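# Unclip spring clip from cat litter pouch, set on table

## Task

Remove the spring clip from the cat litter pouch and set it on the table with a gap of at least one finger's width between clip and pouch. The pouch must stay where it was, standing upright, turned the same way, and not dented, and everything must stay put on its own once the robot lets go. Release the clip, move the grippers away, then end the scene yourself so it gets judged.

## Robot and tools

Robot: two six-joint arms, left_arm and right_arm, each with a two-finger parallel gripper and a wrist camera. A third fixed camera looks down from above. The names left and right are only labels and do not match sides of any image.

Scene frame: origin on the table surface midway between the arm bases, +z up, +x out across the table, +y toward left_arm. left_arm base sits at (+0.043, +0.280, 0) m with quat_wxyz (+0.998, 0, 0, -0.060); right_arm base at (-0.013, -0.276, 0) m with quat_wxyz (+0.995, 0, 0, -0.098).

Gripper axes: fingers point along the gripper's own +z and close along its own y. The reported end_effector_position is the point between the finger pads, just under 1 cm back from the tips. The printed hand position can be somewhat wrong, more so at long reach.

The 14-number row (used by both motion tools): plain numbers, each from -1 to 1, always all 14 even if one arm is idle. First left_arm: dx, dy, dz, rx, ry, rz, opening; then right_arm in the same order. dx..dz and rx..rz are an offset, not a pose: a shift relative to the gripper's measured pose at the start of the action, expressed in that gripper's own axes. Scale: 1.0 = 0.6 m of translation or 180 degrees of rotation; rx, ry, rz form a single rotation vector. opening is absolute: +1 fully open (0.087 m), -1 closed.

execute_actions(actions): a list of up to 15 actions, run in sequence. Each action is a table of up to 15 rows; each row lasts one control step (1/30 s), and if fewer than 15 rows are given the last one repeats to fill 15 steps. Every row in an action is an offset from that action's starting pose, not from the row before. For the first action of a call, the start is the pose in the latest result of the scene. An empty list just returns the current state and images.

move(target, speed, blocking): drives each gripper in a straight line toward one 14-number row (offsets from the pose in the latest result that showed one). speed is top path speed in m/s, 0.002 to 0.5, default 0.25; rotation is capped at twice that in rad/s. Paths finish together, lasting 0.5 to 10 s; longer ones are cut off at 10 s. Grippers rotate the short way. Paths do not avoid obstacles or the other arm, and the real gripper can lag, wander or overshoot the speed, especially near full arm extension. Openings are sent at the start. With blocking=false the call returns after 0.5 s while motion continues; further execute_actions or moves are refused until a result shows the move ended, so use wait or stop. Faster contact means a harder hit; aiming farther beyond a contact presses harder.

The move result adds a "move:" line: ending status (done, off_target, moving, held, fault) plus any limits, and each gripper's remaining distance to its target. If only one arm is named, the other finished fine. held = a safety check blocked that arm's final step; limits=paced = the sent pose was clipped; limits=held = some steps were blocked en route, after which the arm may jump faster than speed.

wait(seconds): 0 to 10; lets the sim run with arms holding their last command; returns early if a running move ends. stop(): brakes a running move (needs stopping distance; fingers keep moving). zoom_image(camera, region): camera is cam_high, cam_left_wrist or cam_right_wrist; region [x0, y0, x1, y1] in pixels, top-left origin, at most 504x504. All images are 504x504. read_manual(section): only "licences"; no motion. finished_scene(scene): ends the current scene with its number; irreversible, reports success.

Controller behaviour: each step, the commanded pose is limited to 70 mm and 16 degrees from the measured pose; damped IK favours position over orientation. After an action an arm only continues to its last clipped pose, so a distant target needs further commands. Joint friction may leave the gripper up to about 31 mm short, and tiny commands may do nothing. Elbows never fully straighten. "Hand target" lines show where each gripper is being driven. "pose unreachable" means the clearance check altered or blocked that arm's command. Step readings list positions at some steps; HELD marks steps where an arm was held back.

Gripping: grip_measured is the finger opening on the command scale (the last joint value is metres). Readings may be off by about 1 mm per arm. To hold something, keep commanding about 0.02 below grip_measured; less for a lighter grip. Pads push about 20 N max; quick closing can push harder. An arm meant to stay still: send the offset back to its desired pose in your first call, zeros after, always with the right opening. An arm blocked by an object keeps pressing until re-commanded. The robot holds its last command while you compose a reply.

Results: state line left_arm: … | right_arm: … with position (m) and quat_wxyz in the scene frame, joint positions, joint torques (offset, scaled, noisy; unreliable for contact), camera images, and recalibrated cameras if changed. Joint ranges (rad): waist -2.618 to 3.054, shoulder 0 to 3.142, elbow 0 to 3.142, wrist pitch -1.571 to 1.571, wrist yaw -1.571 to 1.571, wrist roll -2.094 to 2.094.

Avoid: knocking rigid items off the table (fails), arms colliding or pushing each other hard (may end the scene), drops, slips, slams and forceful pushes, denting or tipping the pouch. Holding loads heats motors: MOTOR HOT from 75 °C, a 10 s stop at 90 °C, and at 100 °C the arm goes limp and falls; any FAULT line means that arm stopped.

Each tool is called after "Request:" as name(argument=value, ...) on one line, values as JSON.

## Session

Request:
execute_actions(actions=[])

Scene clock: 0.00 s.
left_arm: end_effector_position=(+0.2411, +0.4426, +0.1784) grip_measured=+1.000 end_effector_quat_wxyz=(+0.401, +0.254, +0.794, +0.381) | right_arm: end_effector_position=(+0.2217, -0.4664, +0.2201) grip_measured=+0.995 end_effector_quat_wxyz=(+0.704, +0.235, +0.669, +0.035)
Joint positions: left_arm=[ 0.813  0.477  0.477 -0.409  0.222  1.165  0.087] | right_arm=[-0.993  0.857  0.407  0.439 -0.901  0.379  0.087]
Joint velocities: left_arm=[ 0.012  0.002 -0.012 -0.022  0.007 -0.081  0.   ] | right_arm=[-0.002 -0.007  0.002 -0.051  0.051 -0.022 -0.001]
Joint torques (N m, as the arm reports them, + toward a larger angle): no reading
Motor temperatures (°C, as the motors report them): left_arm=[25 24 27 26 26 25] | right_arm=[26 24 24 26 23 27]
Hand target (left_arm): +0.241, +0.443, +0.178; +0.401, +0.254, +0.794, +0.381
Hand target (right_arm): +0.222, -0.466, +0.220; +0.704, +0.235, +0.669, +0.035

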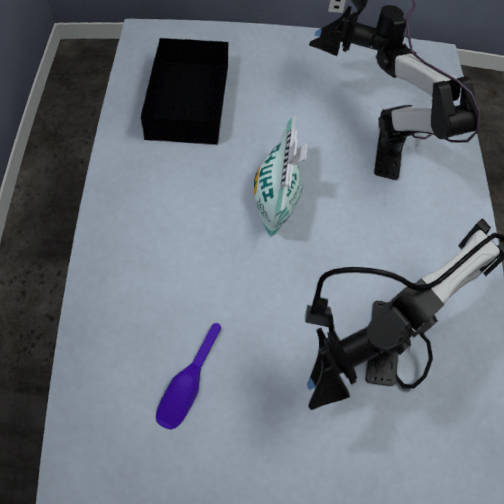

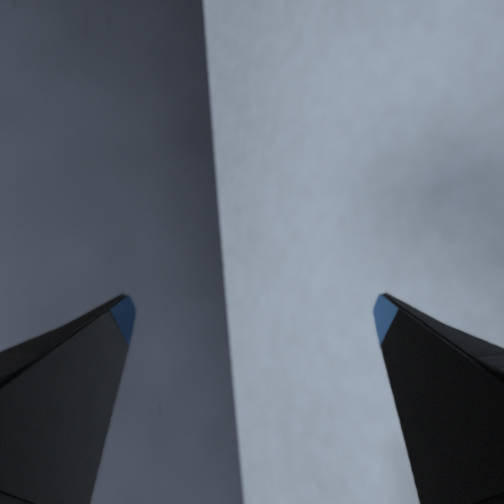

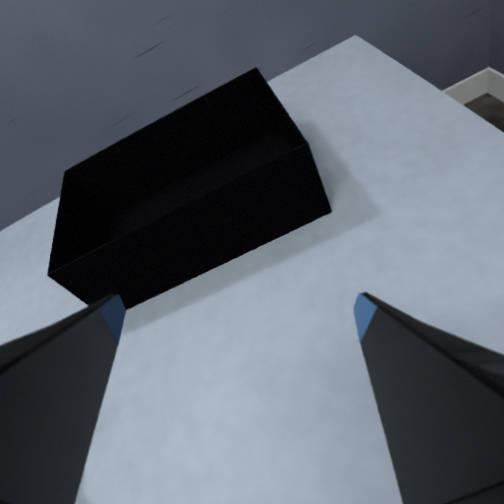

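Request:
zoom_image(camera="cam_high", region=[220,105,350,245])

Region (220, 105, 350, 245) of cam_high's 504x504 image, scaled by 3.600, with more detail than that image has; it fills the left 468 columns of this view, and the rest is white.

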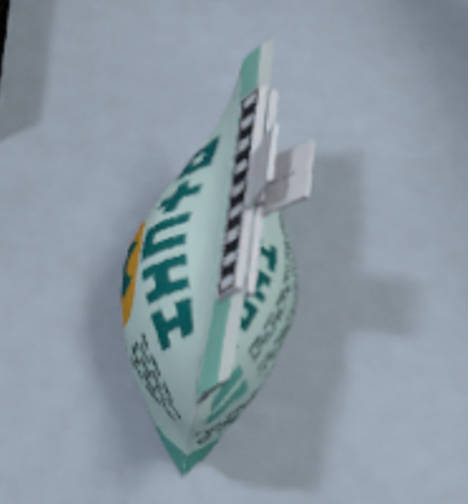

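Request:
move(target=[0,0,0,0,0,0,1,0.021,0.493,0.005,-0.475,0.306,-0.329,1], speed=0.35)

Scene clock: 14.07 s.
left_arm: end_effector_position=(+0.2411, +0.4426, +0.1784) grip_measured=+1.000 end_effector_quat_wxyz=(+0.401, +0.254, +0.794, +0.381) | right_arm: end_effector_position=(+0.3031, -0.2004, +0.3146) grip_measured=+0.995 end_effector_quat_wxyz=(-0.359, +0.577, -0.718, -0.150)
Joint positions: left_arm=[ 0.813  0.477  0.477 -0.409  0.222  1.165  0.087] | right_arm=[ 0.177  1.604  2.026 -1.551 -0.691 -1.214  0.087]
Joint velocities: left_arm=[-0.007  0.002 -0.012 -0.007 -0.022 -0.037  0.   ] | right_arm=[-0.017 -0.012  0.002  0.007  0.037  0.007 -0.001]
Joint torques (N m, as the arm reports them, + toward a larger angle): left_arm=[0.15 1.38 7.08 2.45 0.08 0.01] | right_arm=[ 0.76 -4.93  6.44  0.97 -0.43  0.12]
Motor temperatures (°C, as the motors report them): left_arm=[25 24 30 29 26 25] | right_arm=[26 24 26 28 23 27]
Hand target (left_arm): +0.241, +0.443, +0.178; +0.401, +0.254, +0.794, +0.381
Hand target (right_arm): +0.303, -0.198, +0.317; +0.357, -0.579, +0.718, +0.149
Off the commanded pose (left_arm): 0.000 m, 0 deg.
Off the commanded pose (right_arm): 0.006 m, 15 deg.
joint sent to its limit (right arm) — the command would take joint 4 (wrist pitch) past its lower limit, so that joint was sent only as far as its limit.
move: off_target (right_arm); limits=paced
camera_calibration (this result's frames):
cam_right_wrist: T_world_to_cam=[[0.931089, -0.303462, 0.202443, -0.408463], [-0.324725, -0.94234, 0.0809259, -0.0915925], [0.166212, -0.141088, -0.975945, 0.370868], [0, 0, 0, 1]] pos_world=[0.28893, -0.157939, 0.452049]

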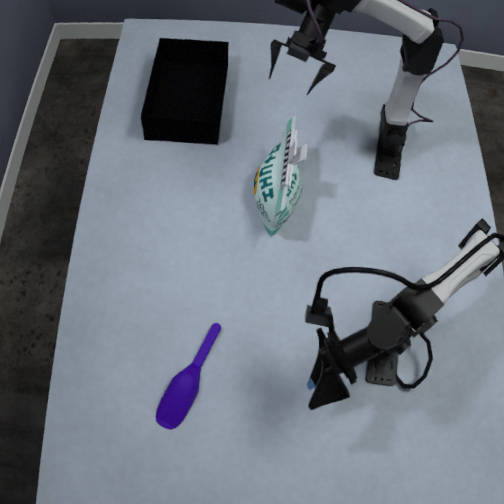

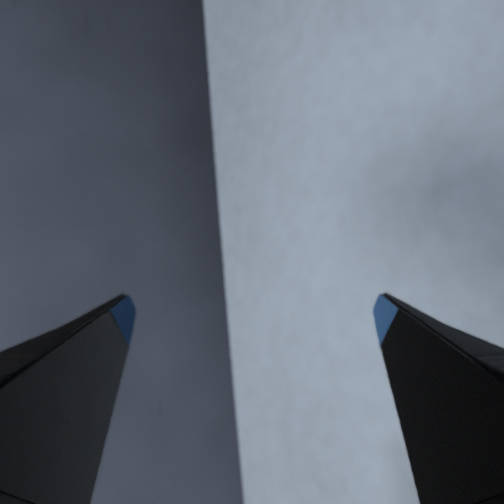

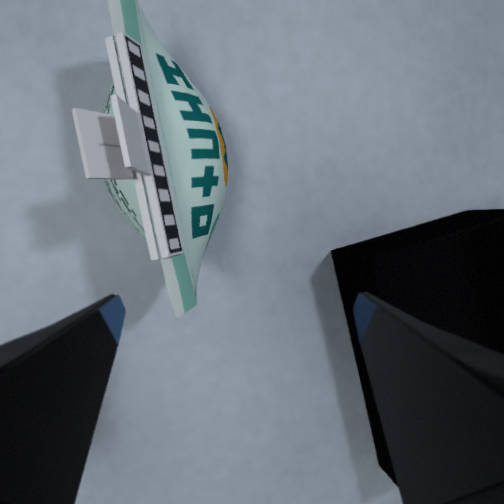

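Request:
move(target=[0,0,0,0,0,0,1,-0.028,0.112,0.115,-0.083,-0.03,0.004,1])

Scene clock: 21.17 s.
left_arm: end_effector_position=(+0.2411, +0.4426, +0.1784) grip_measured=+1.000 end_effector_quat_wxyz=(+0.401, +0.254, +0.794, +0.381) | right_arm: end_effector_position=(+0.2667, -0.1289, +0.2620) grip_measured=+0.995 end_effector_quat_wxyz=(-0.303, +0.606, -0.684, -0.270)
Joint positions: left_arm=[ 0.813  0.477  0.477 -0.409  0.222  1.165  0.087] | right_arm=[ 0.364  1.57   1.754 -1.453 -0.792 -1.156  0.087]
Joint velocities: left_arm=[ 0.022 -0.002 -0.012 -0.007 -0.037  0.066  0.   ] | right_arm=[-0.012 -0.012 -0.007  0.037 -0.022 -0.051  0.001]
Joint torques (N m, as the arm reports them, + toward a larger angle): left_arm=[0.14 1.4  7.12 2.45 0.07 0.02] | right_arm=[ 0.63 -7.97  4.13  1.08 -0.62  0.11]
Motor temperatures (°C, as the motors report them): left_arm=[25 24 31 30 26 25] | right_arm=[26 25 27 28 23 27]
Hand target (left_arm): +0.241, +0.443, +0.178; +0.401, +0.254, +0.794, +0.381
Hand target (right_arm): +0.264, -0.125, +0.265; +0.314, -0.608, +0.677, +0.271
Off the commanded pose (left_arm): 0.000 m, 0 deg.
Off the commanded pose (right_arm): 0.005 m, 1 deg.
move: done
camera_calibration (this result's frames):
cam_right_wrist: T_world_to_cam=[[0.990747, -0.13572, -0.000641896, -0.283266], [-0.135638, -0.990289, 0.0304909, -0.0752141], [-0.00477388, -0.0301217, -0.999535, 0.401697], [0, 0, 0, 1]] pos_world=[0.272361, -0.100829, 0.403622]

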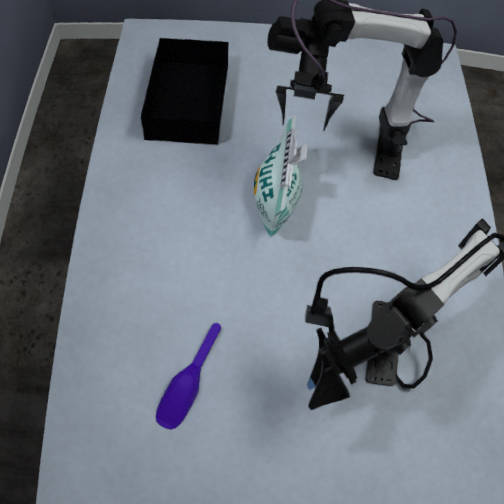

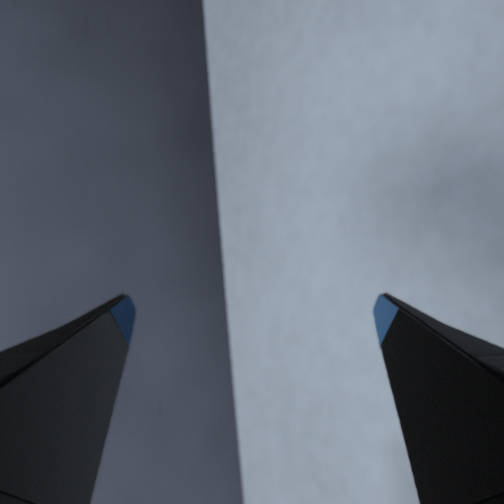

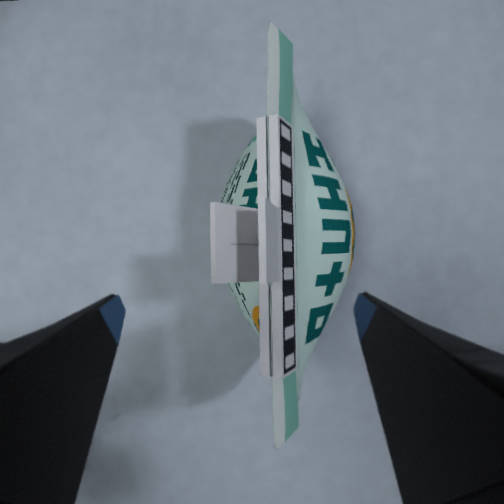

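Request:
move(target=[0,0,0,0,0,0,1,0.025,0,0.088,0.037,0,-0.041,0.6], speed=0.1)

Request:
zoom_image(camera="cam_high", region=[240,90,360,210])

Scene clock: 25.23 s.
left_arm: end_effector_position=(+0.2411, +0.4426, +0.1784) grip_measured=+1.000 end_effector_quat_wxyz=(+0.401, +0.254, +0.794, +0.381) | right_arm: end_effector_position=(+0.2706, -0.1017, +0.2158) grip_measured=+0.600 end_effector_quat_wxyz=(-0.349, +0.626, -0.663, -0.215)
Joint positions: left_arm=[ 0.813  0.477  0.477 -0.409  0.222  1.165  0.087] | right_arm=[ 0.493  1.401  1.371 -1.005 -0.687 -1.022  0.07 ]
Joint velocities: left_arm=[-0.012 -0.007  0.002 -0.007  0.007 -0.007  0.   ] | right_arm=[-0.002 -0.002  0.007 -0.022 -0.051 -0.007 -0.002]
Joint torques (N m, as the arm reports them, + toward a larger angle): left_arm=[0.17 1.36 7.1  2.46 0.08 0.02] | right_arm=[ 0.82 -6.61  4.78  1.52 -0.38  0.14]
Motor temperatures (°C, as the motors report them): left_arm=[25 24 31 31 26 25] | right_arm=[26 25 27 28 23 27]
Hand target (left_arm): +0.241, +0.443, +0.178; +0.401, +0.254, +0.794, +0.381
Hand target (right_arm): +0.270, -0.099, +0.217; -0.356, +0.629, -0.659, -0.210
Off the commanded pose (left_arm): 0.000 m, 0 deg.
Off the commanded pose (right_arm): 0.002 m, 1 deg.
move: done
camera_calibration (this result's frames):
cam_right_wrist: T_world_to_cam=[[0.978273, -0.138964, 0.153853, -0.313779], [-0.145134, -0.98897, 0.0295681, -0.04342], [0.148047, -0.051255, -0.987651, 0.31028], [0, 0, 0, 1]] pos_world=[0.254724, -0.0706418, 0.356008]

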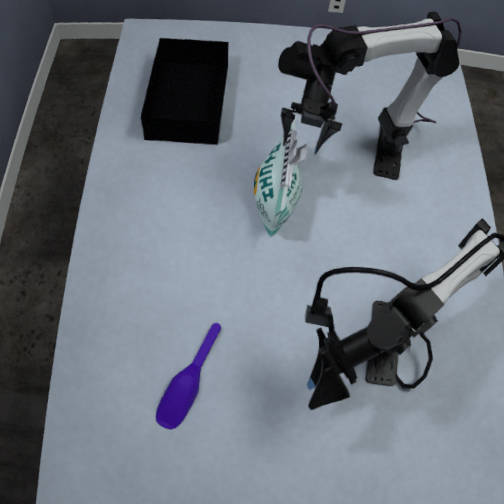

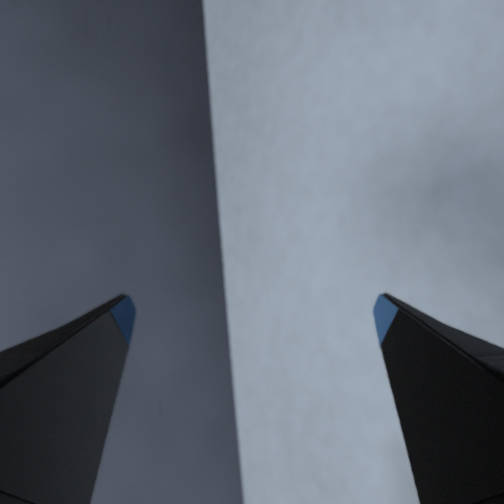

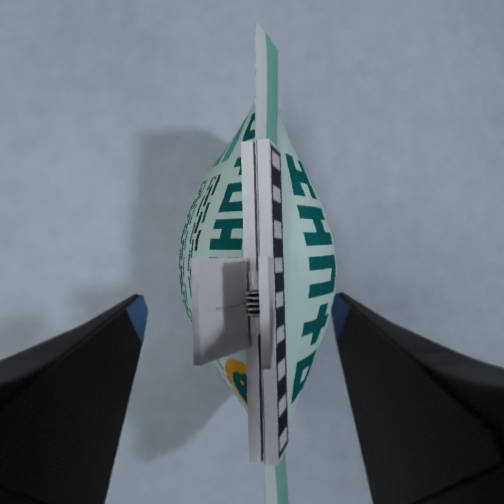

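Region (240, 90, 360, 210) of cam_high's 504x504 image, scaled by 4.200, with more detail than that image has.

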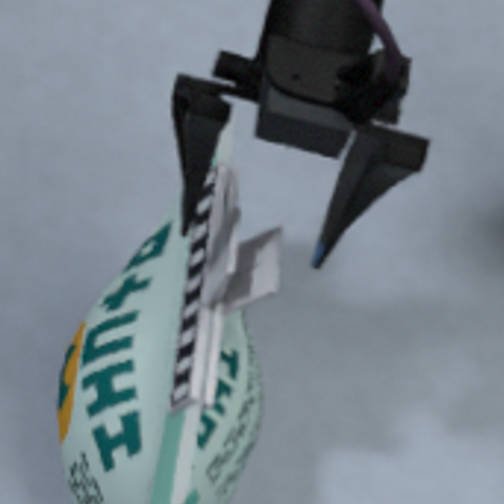

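Request:
move(target=[0,0,0,0,0,0,1,0.022,0.004,0.022,0.022,0,-0.025,0.1], speed=0.05)

Request:
zoom_image(camera="cam_high", region=[240,90,360,210])

Scene clock: 30.50 s.
left_arm: end_effector_position=(+0.2411, +0.4426, +0.1784) grip_measured=+1.000 end_effector_quat_wxyz=(+0.401, +0.254, +0.794, +0.381) | right_arm: end_effector_position=(+0.2714, -0.1033, +0.1964) grip_measured=+0.100 end_effector_quat_wxyz=(-0.370, +0.634, -0.653, -0.184)
Joint positions: left_arm=[ 0.813  0.477  0.477 -0.409  0.222  1.165  0.087] | right_arm=[ 0.509  1.33   1.219 -0.854 -0.643 -1.022  0.048]
Joint velocities: left_arm=[-0.002 -0.012 -0.002  0.007 -0.066 -0.007  0.   ] | right_arm=[ 0.007 -0.007  0.007  0.022  0.022 -0.007  0.001]
Joint torques (N m, as the arm reports them, + toward a larger angle): left_arm=[0.15 1.36 7.11 2.46 0.08 0.01] | right_arm=[ 0.84 -6.13  5.04  1.6  -0.36  0.03]
Motor temperatures (°C, as the motors report them): left_arm=[25 24 32 31 26 25] | right_arm=[26 26 27 28 23 27]
Hand target (left_arm): +0.241, +0.443, +0.178; +0.401, +0.254, +0.794, +0.381
Hand target (right_arm): +0.271, -0.101, +0.197; -0.379, +0.639, -0.645, -0.178
Off the commanded pose (left_arm): 0.000 m, 0 deg.
Off the commanded pose (right_arm): 0.002 m, 2 deg.
move: done
camera_calibration (this result's frames):
cam_right_wrist: T_world_to_cam=[[0.962333, -0.143851, 0.230699, -0.323097], [-0.155266, -0.987354, 0.0320133, -0.0417986], [0.223177, -0.0666272, -0.972498, 0.26596], [0, 0, 0, 1]] pos_world=[0.24508, -0.0700277, 0.334522]

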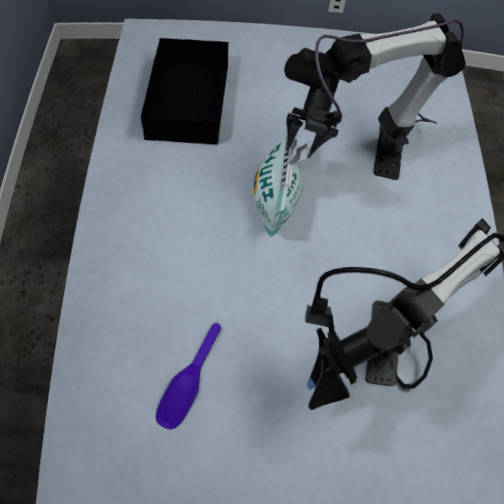

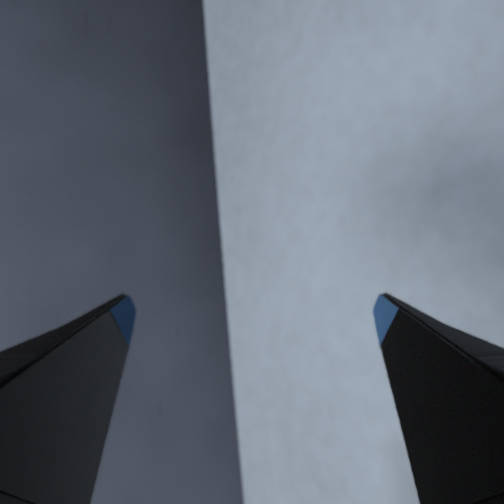

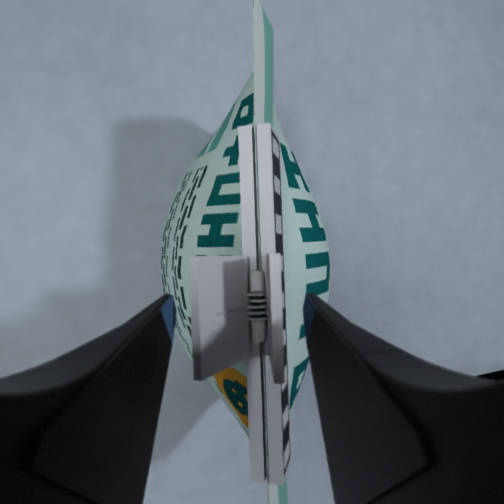

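Region (240, 90, 360, 210) of cam_high's 504x504 image, scaled by 4.200, with more detail than that image has.

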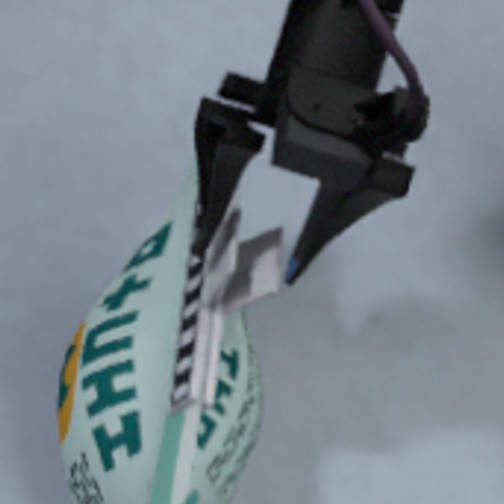

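Request:
execute_actions(actions=[[[0,0,0,0,0,0,1,0,0,0,0,0,0,-0.2]],[[0,0,0,0,0,0,1,0,0,0,0,0,0,-0.3],[0,0,0,0,0,0,1,0,0,0,0,0,0,-0.35],[0,0,0,0,0,0,1,0,0,0,0,0,0,-0.4],[0,0,0,0,0,0,1,0,0,0,0,0,0,-0.45],[0,0,0,0,0,0,1,0,0,0,0,0,0,-0.5],[0,0,0,0,0,0,1,0,0,0,0,0,0,-0.55]],[[0,0,0,0,0,0,1,0,0,0,0,0,0,-0.6],[0,0,0,0,0,0,1,0,0,0,0,0,0,-0.65],[0,0,0,0,0,0,1,0,0,0,0,0,0,-0.7]]])

Scene clock: 35.47 s.
left_arm: end_effector_position=(+0.2411, +0.4426, +0.1784) grip_measured=+1.000 end_effector_quat_wxyz=(+0.401, +0.254, +0.794, +0.381) | right_arm: end_effector_position=(+0.2720, -0.1032, +0.1966) grip_measured=-0.378 end_effector_quat_wxyz=(-0.372, +0.635, -0.652, -0.183)
Joint positions: left_arm=[ 0.813  0.477  0.477 -0.409  0.222  1.165  0.087] | right_arm=[ 0.509  1.33   1.219 -0.851 -0.643 -1.023  0.027]
Joint velocities: left_arm=[-0.017  0.007 -0.007 -0.022 -0.037 -0.037  0.   ] | right_arm=[ 0.002 -0.002 -0.007  0.007 -0.037 -0.007  0.001]
Joint torques (N m, as the arm reports them, + toward a larger angle): left_arm=[0.15 1.38 7.1  2.45 0.07 0.01] | right_arm=[-0.07 -4.68  6.18  1.36 -0.42  0.06]
Motor temperatures (°C, as the motors report them): left_arm=[25 24 32 32 26 25] | right_arm=[26 26 27 28 23 27]
Hand target (left_arm): +0.241, +0.443, +0.178; +0.401, +0.254, +0.794, +0.381
Hand target (right_arm): +0.272, -0.103, +0.197; -0.371, +0.634, -0.653, -0.183
Off the commanded pose (left_arm): 0.000 m, 0 deg.
Off the commanded pose (right_arm): 0.000 m, 0 deg.
Step readings (end_effector_position; steps 1 to 15: 1st action; 16 to 30: 2nd action; 31 to 45: 3rd action):
0: left_arm (+0.2411, +0.4426, +0.1784) | right_arm (+0.2718, -0.1032, +0.1965)
1: left_arm (+0.2411, +0.4426, +0.1784) | right_arm (+0.2718, -0.1032, +0.1965)
2: left_arm (+0.2411, +0.4426, +0.1784) | right_arm (+0.2718, -0.1032, +0.1965)
4: left_arm (+0.2411, +0.4426, +0.1784) | right_arm (+0.2718, -0.1032, +0.1965)
8: left_arm (+0.2411, +0.4426, +0.1784) | right_arm (+0.2718, -0.1032, +0.1965)
15: left_arm (+0.2411, +0.4426, +0.1784) | right_arm (+0.2718, -0.1032, +0.1965)
16: left_arm (+0.2411, +0.4426, +0.1784) | right_arm (+0.2718, -0.1032, +0.1965)
17: left_arm (+0.2411, +0.4426, +0.1784) | right_arm (+0.2718, -0.1032, +0.1965)
19: left_arm (+0.2411, +0.4426, +0.1784) | right_arm (+0.2720, -0.1032, +0.1966)
23: left_arm (+0.2411, +0.4426, +0.1784) | right_arm (+0.2720, -0.1032, +0.1966)
30: left_arm (+0.2411, +0.4426, +0.1784) | right_arm (+0.2720, -0.1032, +0.1966)
31: left_arm (+0.2411, +0.4426, +0.1784) | right_arm (+0.2720, -0.1032, +0.1966)
32: left_arm (+0.2411, +0.4426, +0.1784) | right_arm (+0.2720, -0.1032, +0.1966)
34: left_arm (+0.2411, +0.4426, +0.1784) | right_arm (+0.2720, -0.1032, +0.1966)
38: left_arm (+0.2411, +0.4426, +0.1784) | right_arm (+0.2720, -0.1032, +0.1966)
45: end_effector_position above
camera_calibration (this result's frames):
cam_right_wrist: T_world_to_cam=[[0.961584, -0.142978, 0.234337, -0.324141], [-0.154577, -0.987469, 0.0318046, -0.0418451], [0.226853, -0.0668061, -0.971635, 0.264872], [0, 0, 0, 1]] pos_world=[0.245134, -0.0699707, 0.334648]

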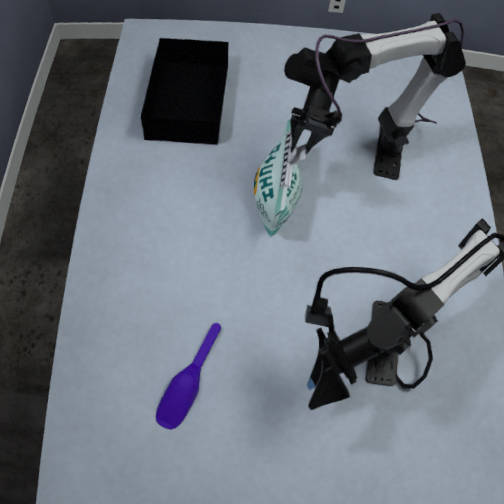

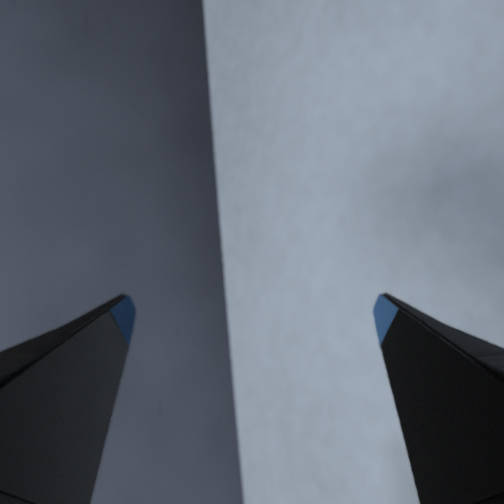

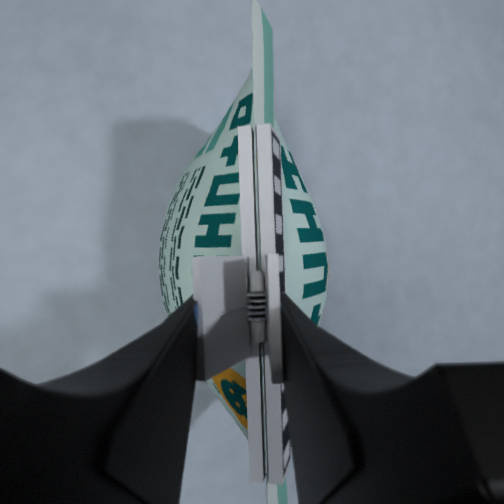

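Opened only slightly; the clamp force is reduced anyway. Test lift.

Request:
move(target=[0,0,0,0,0,0,1,-0.026,0.003,-0.022,0,0,0,-0.8], speed=0.02)

Scene clock: 38.53 s.
left_arm: end_effector_position=(+0.2411, +0.4426, +0.1784) grip_measured=+1.000 end_effector_quat_wxyz=(+0.401, +0.254, +0.794, +0.381) | right_arm: end_effector_position=(+0.2651, -0.1082, +0.1987) grip_measured=-0.378 end_effector_quat_wxyz=(-0.354, +0.631, -0.665, -0.184)
Joint positions: left_arm=[ 0.813  0.477  0.477 -0.409  0.222  1.165  0.087] | right_arm=[ 0.509  1.33   1.249 -0.917 -0.626 -1.018  0.027]
Joint velocities: left_arm=[ 0.002  0.007  0.007  0.037 -0.007 -0.022  0.   ] | right_arm=[-0.002 -0.002  0.012 -0.125 -0.037  0.007 -0.   ]
Joint torques (N m, as the arm reports them, + toward a larger angle): left_arm=[0.15 1.38 7.12 2.47 0.08 0.02] | right_arm=[ 0.94 -5.74  8.53  1.23 -0.51  0.14]
Motor temperatures (°C, as the motors report them): left_arm=[25 24 32 32 26 25] | right_arm=[26 26 28 28 23 27]
Hand target (left_arm): +0.241, +0.443, +0.178; +0.401, +0.254, +0.794, +0.381
Hand target (right_arm): +0.265, -0.102, +0.216; -0.372, +0.635, -0.652, -0.183
Off the commanded pose (left_arm): 0.000 m, 0 deg.
Off the commanded pose (right_arm): 0.019 m, 2 deg.
move: off_target (right_arm)
camera_calibration (this result's frames):
cam_right_wrist: T_world_to_cam=[[0.967216, -0.150505, 0.204552, -0.315042], [-0.165791, -0.984354, 0.0596664, -0.0500915], [0.192372, -0.0916232, -0.977035, 0.275727], [0, 0, 0, 1]] pos_world=[0.243367, -0.0714602, 0.336826]

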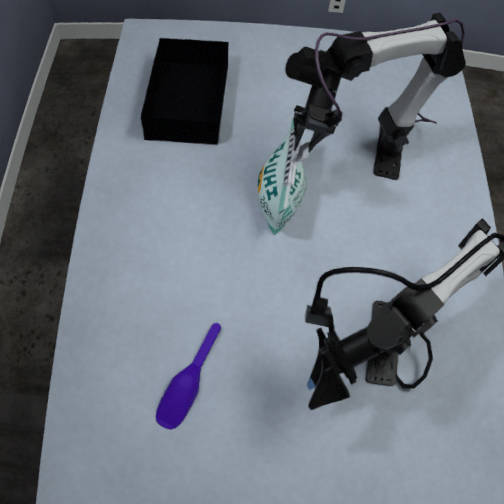

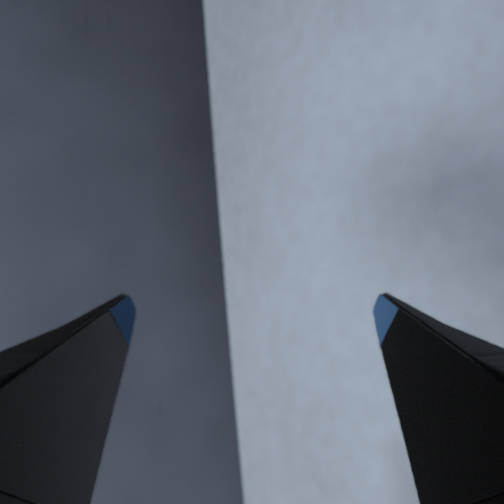

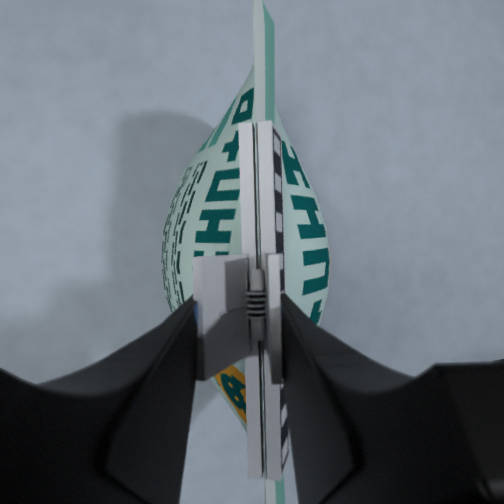

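Request:
move(target=[0,0,0,0,0,0,1,-0.008,-0.015,0.01,0,-0.01,0,-0.8], speed=0.02)

Request:
execute_actions(actions=[[[0,0,0,0,0,0,1,0,0,0,0,0,0,0.1]]])

Request:
move(target=[0,0,0,0,0,0,1,-0.012,0,-0.006,0.045,0,-0.05,0.1], speed=0.08)

Scene clock: 42.50 s.
left_arm: end_effector_position=(+0.2411, +0.4426, +0.1784) grip_measured=+1.000 end_effector_quat_wxyz=(+0.401, +0.254, +0.794, +0.381) | right_arm: end_effector_position=(+0.2666, -0.1050, +0.1974) grip_measured=-0.378 end_effector_quat_wxyz=(-0.355, +0.631, -0.662, -0.192)
Joint positions: left_arm=[ 0.813  0.477  0.477 -0.409  0.222  1.165  0.087] | right_arm=[ 0.509  1.342  1.249 -0.907 -0.642 -1.017  0.027]
Joint velocities: left_arm=[-0.007 -0.007  0.002 -0.007  0.022 -0.007  0.   ] | right_arm=[-0.012  0.007  0.012  0.022 -0.037 -0.007  0.   ]
Joint torques (N m, as the arm reports them, + toward a larger angle): left_arm=[0.11 1.38 7.12 2.45 0.07 0.02] | right_arm=[-0.58 -3.05  6.96  1.57 -0.54  0.13]
Motor temperatures (°C, as the motors report them): left_arm=[25 24 33 32 26 25] | right_arm=[26 26 28 28 23 27]
Hand target (left_arm): +0.241, +0.443, +0.178; +0.401, +0.254, +0.794, +0.381
Hand target (right_arm): +0.275, -0.102, +0.200; -0.364, +0.628, -0.659, -0.194
Off the commanded pose (left_arm): 0.000 m, 0 deg.
Off the commanded pose (right_arm): 0.009 m, 1 deg.
move: done
camera_calibration (this result's frames):
cam_right_wrist: T_world_to_cam=[[0.969584, -0.144998, 0.197189, -0.314352], [-0.157394, -0.986338, 0.0486332, -0.0469187], [0.187443, -0.0781903, -0.979159, 0.277572], [0, 0, 0, 1]] pos_world=[0.245377, -0.0701546, 0.336056]

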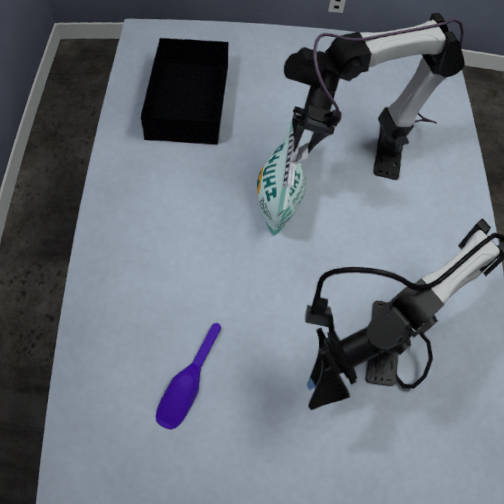

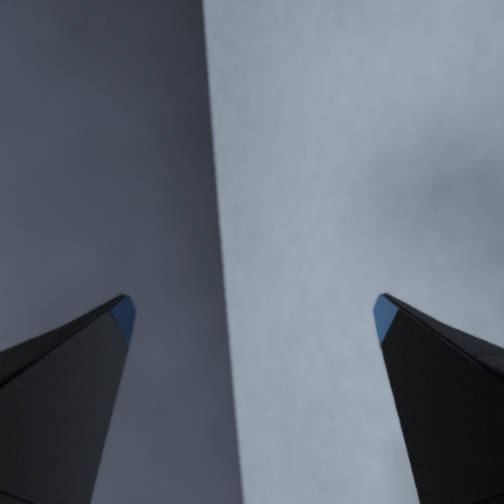

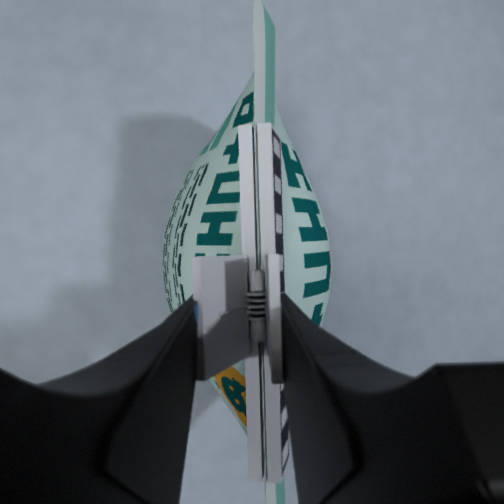

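Scene clock: 43.00 s.
left_arm: end_effector_position=(+0.2411, +0.4426, +0.1784) grip_measured=+1.000 end_effector_quat_wxyz=(+0.401, +0.254, +0.794, +0.381) | right_arm: end_effector_position=(+0.2666, -0.1050, +0.1974) grip_measured=+0.100 end_effector_quat_wxyz=(-0.355, +0.631, -0.662, -0.192)
Joint positions: left_arm=[ 0.813  0.477  0.477 -0.409  0.222  1.165  0.087] | right_arm=[ 0.509  1.342  1.249 -0.907 -0.642 -1.017  0.048]
Joint velocities: left_arm=[-0.002 -0.002  0.012  0.022 -0.007  0.022  0.   ] | right_arm=[-0.017 -0.012 -0.002 -0.037  0.022 -0.007 -0.001]
Joint torques (N m, as the arm reports them, + toward a larger angle): left_arm=[0.16 1.38 7.1  2.46 0.07 0.01] | right_arm=[-0.06 -4.73  6.17  1.3  -0.41  0.05]
Motor temperatures (°C, as the motors report them): left_arm=[25 24 33 32 26 25] | right_arm=[26 26 28 28 23 27]
Hand target (left_arm): +0.241, +0.443, +0.178; +0.401, +0.254, +0.794, +0.381
Hand target (right_arm): +0.267, -0.105, +0.197; -0.355, +0.631, -0.662, -0.192
Off the commanded pose (left_arm): 0.000 m, 0 deg.
Off the commanded pose (right_arm): 0.000 m, 0 deg.
Step readings (end_effector_position):
0: left_arm (+0.2411, +0.4426, +0.1784) | right_arm (+0.2666, -0.1050, +0.1974)
1: left_arm (+0.2411, +0.4426, +0.1784) | right_arm (+0.2666, -0.1050, +0.1974)
2: left_arm (+0.2411, +0.4426, +0.1784) | right_arm (+0.2666, -0.1050, +0.1974)
4: left_arm (+0.2411, +0.4426, +0.1784) | right_arm (+0.2666, -0.1050, +0.1974)
8: left_arm (+0.2411, +0.4426, +0.1784) | right_arm (+0.2666, -0.1050, +0.1974)
15: end_effector_position above
camera_calibration (this result's frames):
cam_right_wrist: T_world_to_cam=[[0.969584, -0.144998, 0.197189, -0.314352], [-0.157394, -0.986338, 0.0486332, -0.0469187], [0.187443, -0.0781903, -0.979159, 0.277572], [0, 0, 0, 1]] pos_world=[0.245377, -0.0701546, 0.336056]

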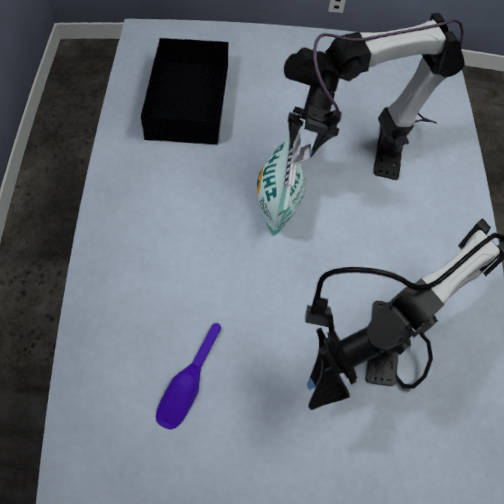

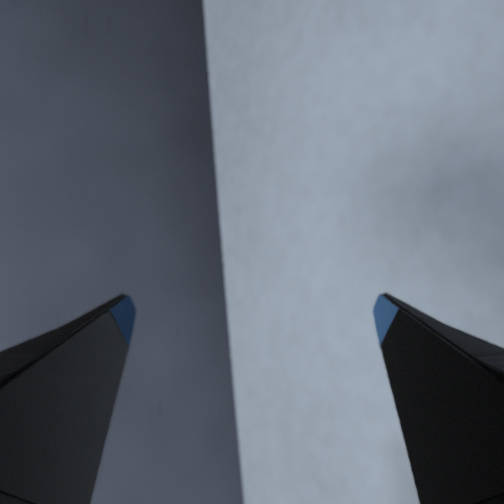

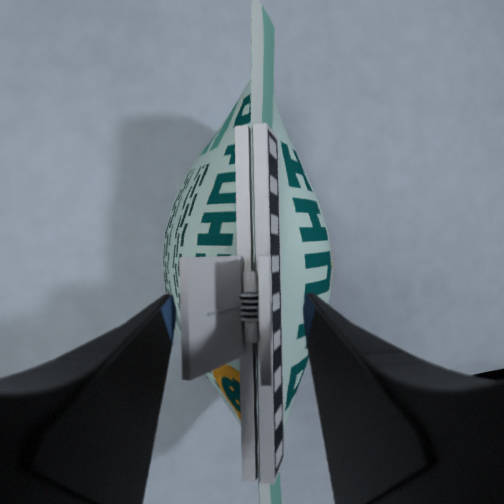

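Scene clock: 44.73 s.
left_arm: end_effector_position=(+0.2411, +0.4426, +0.1784) grip_measured=+1.000 end_effector_quat_wxyz=(+0.401, +0.254, +0.794, +0.381) | right_arm: end_effector_position=(+0.2652, -0.1050, +0.2043) grip_measured=+0.100 end_effector_quat_wxyz=(-0.405, +0.649, -0.632, -0.124)
Joint positions: left_arm=[ 0.813  0.477  0.477 -0.409  0.222  1.165  0.087] | right_arm=[ 0.566  1.208  1.126 -0.759 -0.535 -1.02   0.048]
Joint velocities: left_arm=[-0.002 -0.012 -0.002 -0.037 -0.037 -0.007  0.   ] | right_arm=[-0.017 -0.017 -0.017 -0.037 -0.007  0.022  0.   ]
Joint torques (N m, as the arm reports them, + toward a larger angle): left_arm=[0.15 1.39 7.1  2.46 0.08 0.01] | right_arm=[ 0.84 -5.03  5.1   1.78 -0.29  0.  ]
Motor temperatures (°C, as the motors report them): left_arm=[25 24 33 32 26 25] | right_arm=[26 26 28 29 23 27]
Hand target (left_arm): +0.241, +0.443, +0.178; +0.401, +0.254, +0.794, +0.381
Hand target (right_arm): +0.265, -0.103, +0.206; -0.414, +0.654, -0.623, -0.117
Off the commanded pose (left_arm): 0.000 m, 0 deg.
Off the commanded pose (right_arm): 0.003 m, 2 deg.
move: done
camera_calibration (this result's frames):
cam_right_wrist: T_world_to_cam=[[0.917513, -0.142993, 0.371111, -0.33587], [-0.172302, -0.983928, 0.0468717, -0.0428658], [0.358444, -0.106949, -0.927405, 0.225695], [0, 0, 0, 1]] pos_world=[0.21988, -0.0660663, 0.335965]

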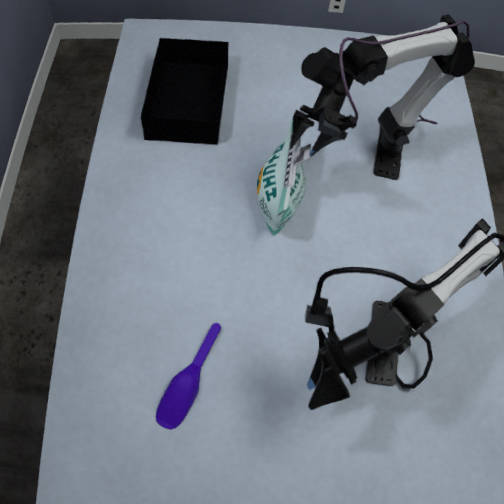

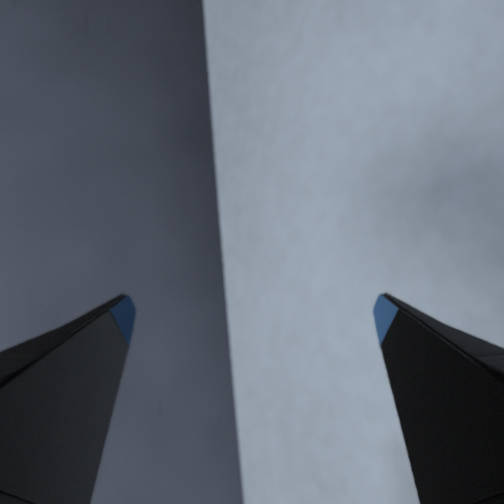

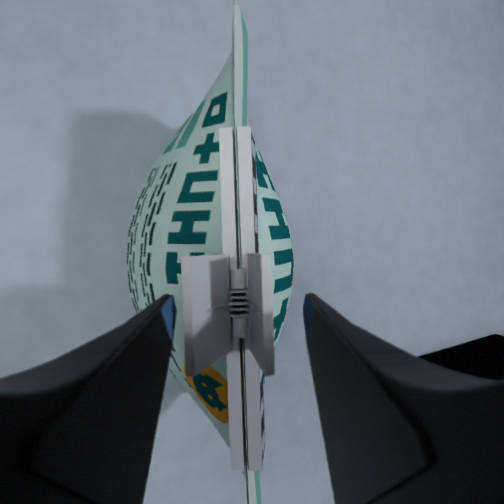

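Request:
execute_actions(actions=[[[0,0,0,0,0,0,1,0,0.007,0,0.012,0,-0.012,0.1]],[[0,0,0,0,0,0,1,0,0,0,0,0,0,-0.9]],[[0,0,0,0,0,0,1,0,0,0,0,0,0,-0.9]]])

Scene clock: 47.57 s.
left_arm: end_effector_position=(+0.2411, +0.4426, +0.1784) grip_measured=+1.000 end_effector_quat_wxyz=(+0.401, +0.254, +0.794, +0.381) | right_arm: end_effector_position=(+0.2615, -0.1072, +0.2020) grip_measured=-0.562 end_effector_quat_wxyz=(-0.411, +0.651, -0.628, -0.108)
Joint positions: left_arm=[ 0.813  0.477  0.477 -0.409  0.222  1.165  0.087] | right_arm=[ 0.58   1.169  1.084 -0.731 -0.504 -1.02   0.019]
Joint velocities: left_arm=[-0.017 -0.007  0.012 -0.022  0.007 -0.007  0.   ] | right_arm=[ 0.012 -0.002  0.007 -0.022  0.007  0.007  0.002]
Joint torques (N m, as the arm reports them, + toward a larger angle): left_arm=[0.14 1.39 7.13 2.46 0.08 0.02] | right_arm=[-0.1  -3.4   6.27  1.57 -0.33  0.07]
Motor temperatures (°C, as the motors report them): left_arm=[25 24 33 32 26 25] | right_arm=[26 26 28 29 23 27]
Hand target (left_arm): +0.241, +0.443, +0.178; +0.401, +0.254, +0.794, +0.381
Hand target (right_arm): +0.261, -0.107, +0.202; -0.411, +0.651, -0.628, -0.108
Off the commanded pose (left_arm): 0.000 m, 0 deg.
Off the commanded pose (right_arm): 0.000 m, 0 deg.
Step readings (end_effector_position; steps 1 to 15: 1st action; 16 to 30: 2nd action; 31 to 45: 3rd action):
0: left_arm (+0.2411, +0.4426, +0.1784) | right_arm (+0.2656, -0.1050, +0.2044)
1: left_arm (+0.2411, +0.4426, +0.1784) | right_arm (+0.2658, -0.1051, +0.2043)
2: left_arm (+0.2411, +0.4426, +0.1784) | right_arm (+0.2640, -0.1055, +0.2029)
4: left_arm (+0.2411, +0.4426, +0.1784) | right_arm (+0.2598, -0.1062, +0.2009)
8: left_arm (+0.2411, +0.4426, +0.1784) | right_arm (+0.2597, -0.1066, +0.2014)
15: left_arm (+0.2411, +0.4426, +0.1784) | right_arm (+0.2612, -0.1069, +0.2021)
16: left_arm (+0.2411, +0.4426, +0.1784) | right_arm (+0.2612, -0.1069, +0.2021)
17: left_arm (+0.2411, +0.4426, +0.1784) | right_arm (+0.2612, -0.1068, +0.2021)
19: left_arm (+0.2411, +0.4426, +0.1784) | right_arm (+0.2615, -0.1072, +0.2020)
23: left_arm (+0.2411, +0.4426, +0.1784) | right_arm (+0.2615, -0.1072, +0.2020)
30: left_arm (+0.2411, +0.4426, +0.1784) | right_arm (+0.2615, -0.1072, +0.2020)
31: left_arm (+0.2411, +0.4426, +0.1784) | right_arm (+0.2615, -0.1072, +0.2020)
32: left_arm (+0.2411, +0.4426, +0.1784) | right_arm (+0.2615, -0.1072, +0.2020)
34: left_arm (+0.2411, +0.4426, +0.1784) | right_arm (+0.2615, -0.1072, +0.2020)
38: left_arm (+0.2411, +0.4426, +0.1784) | right_arm (+0.2615, -0.1072, +0.2020)
45: end_effector_position above
camera_calibration (this result's frames):
cam_right_wrist: T_world_to_cam=[[0.904485, -0.143748, 0.401551, -0.334757], [-0.179799, -0.982255, 0.0533635, -0.044738], [0.386754, -0.120465, -0.914281, 0.213141], [0, 0, 0, 1]] pos_world=[0.212306, -0.0663889, 0.33168]

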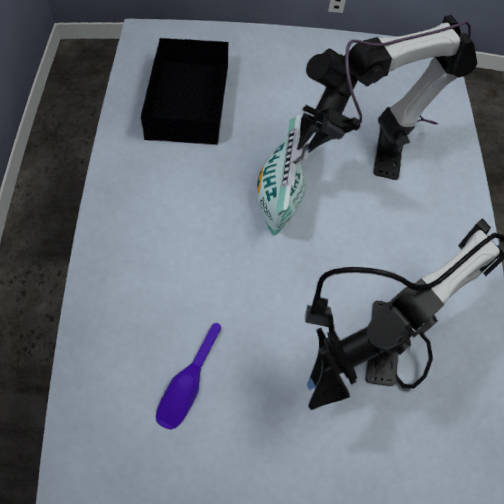

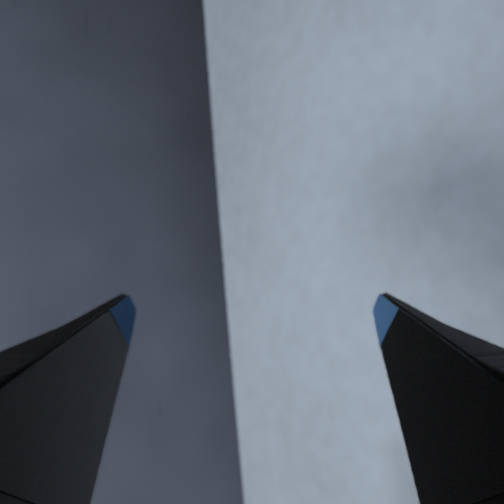

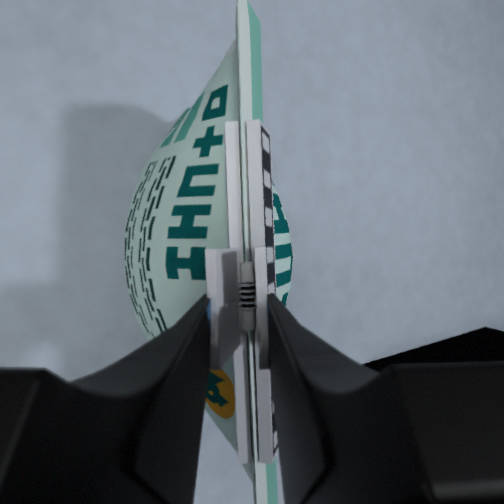

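Open now.

Request:
move(target=[0,0,0,0,0,0,1,-0.085,-0.02,-0.07,0,-0.01,0,-0.9], speed=0.06)

Scene clock: 50.67 s.
left_arm: end_effector_position=(+0.2411, +0.4426, +0.1784) grip_measured=+1.000 end_effector_quat_wxyz=(+0.401, +0.254, +0.794, +0.381) | right_arm: end_effector_position=(+0.2463, -0.1052, +0.2611) grip_measured=-0.562 end_effector_quat_wxyz=(-0.418, +0.648, -0.627, -0.115)
Joint positions: left_arm=[ 0.813  0.477  0.477 -0.409  0.222  1.165  0.087] | right_arm=[ 0.603  1.169  1.314 -0.939 -0.504 -0.988  0.019]
Joint velocities: left_arm=[-0.017 -0.012  0.007  0.051 -0.051 -0.037  0.   ] | right_arm=[-0.002 -0.017  0.012  0.007 -0.022  0.022 -0.001]
Joint torques (N m, as the arm reports them, + toward a larger angle): left_arm=[0.13 1.39 7.09 2.46 0.08 0.01] | right_arm=[ 0.8  -1.8   7.68  1.58 -0.36  0.15]
Motor temperatures (°C, as the motors report them): left_arm=[25 24 33 32 26 25] | right_arm=[26 26 29 29 23 27]
Hand target (left_arm): +0.241, +0.443, +0.178; +0.401, +0.254, +0.794, +0.381
Hand target (right_arm): +0.247, -0.100, +0.267; -0.421, +0.649, -0.622, -0.119
Off the commanded pose (left_arm): 0.000 m, 0 deg.
Off the commanded pose (right_arm): 0.008 m, 1 deg.
move: done
camera_calibration (this result's frames):
cam_right_wrist: T_world_to_cam=[[0.904776, -0.150538, 0.398395, -0.344466], [-0.17805, -0.983476, 0.0327445, -0.0439038], [0.386883, -0.100561, -0.916629, 0.275894], [0, 0, 0, 1]] pos_world=[0.197109, -0.0672893, 0.391564]

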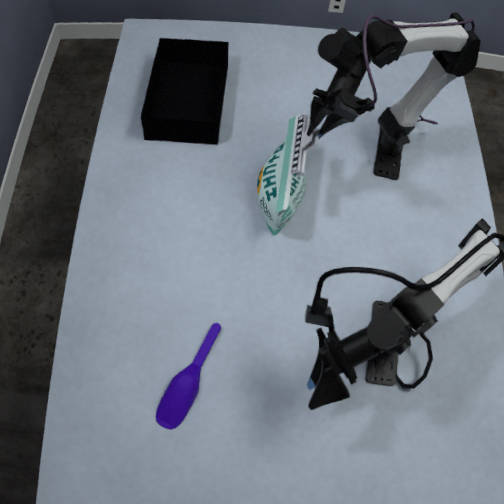

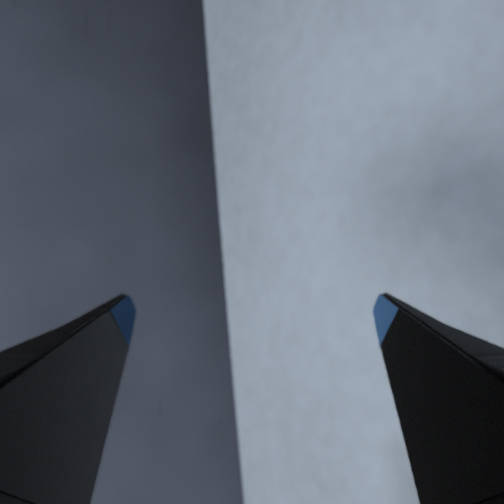

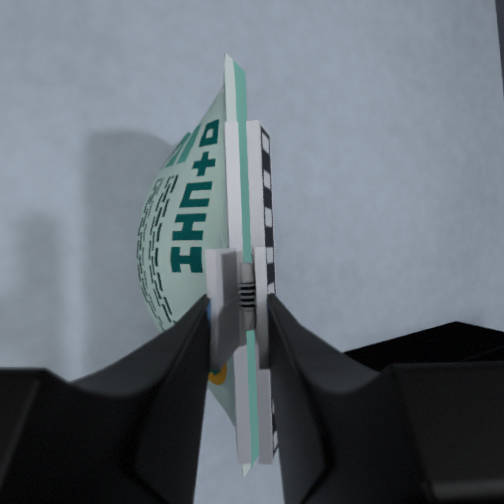

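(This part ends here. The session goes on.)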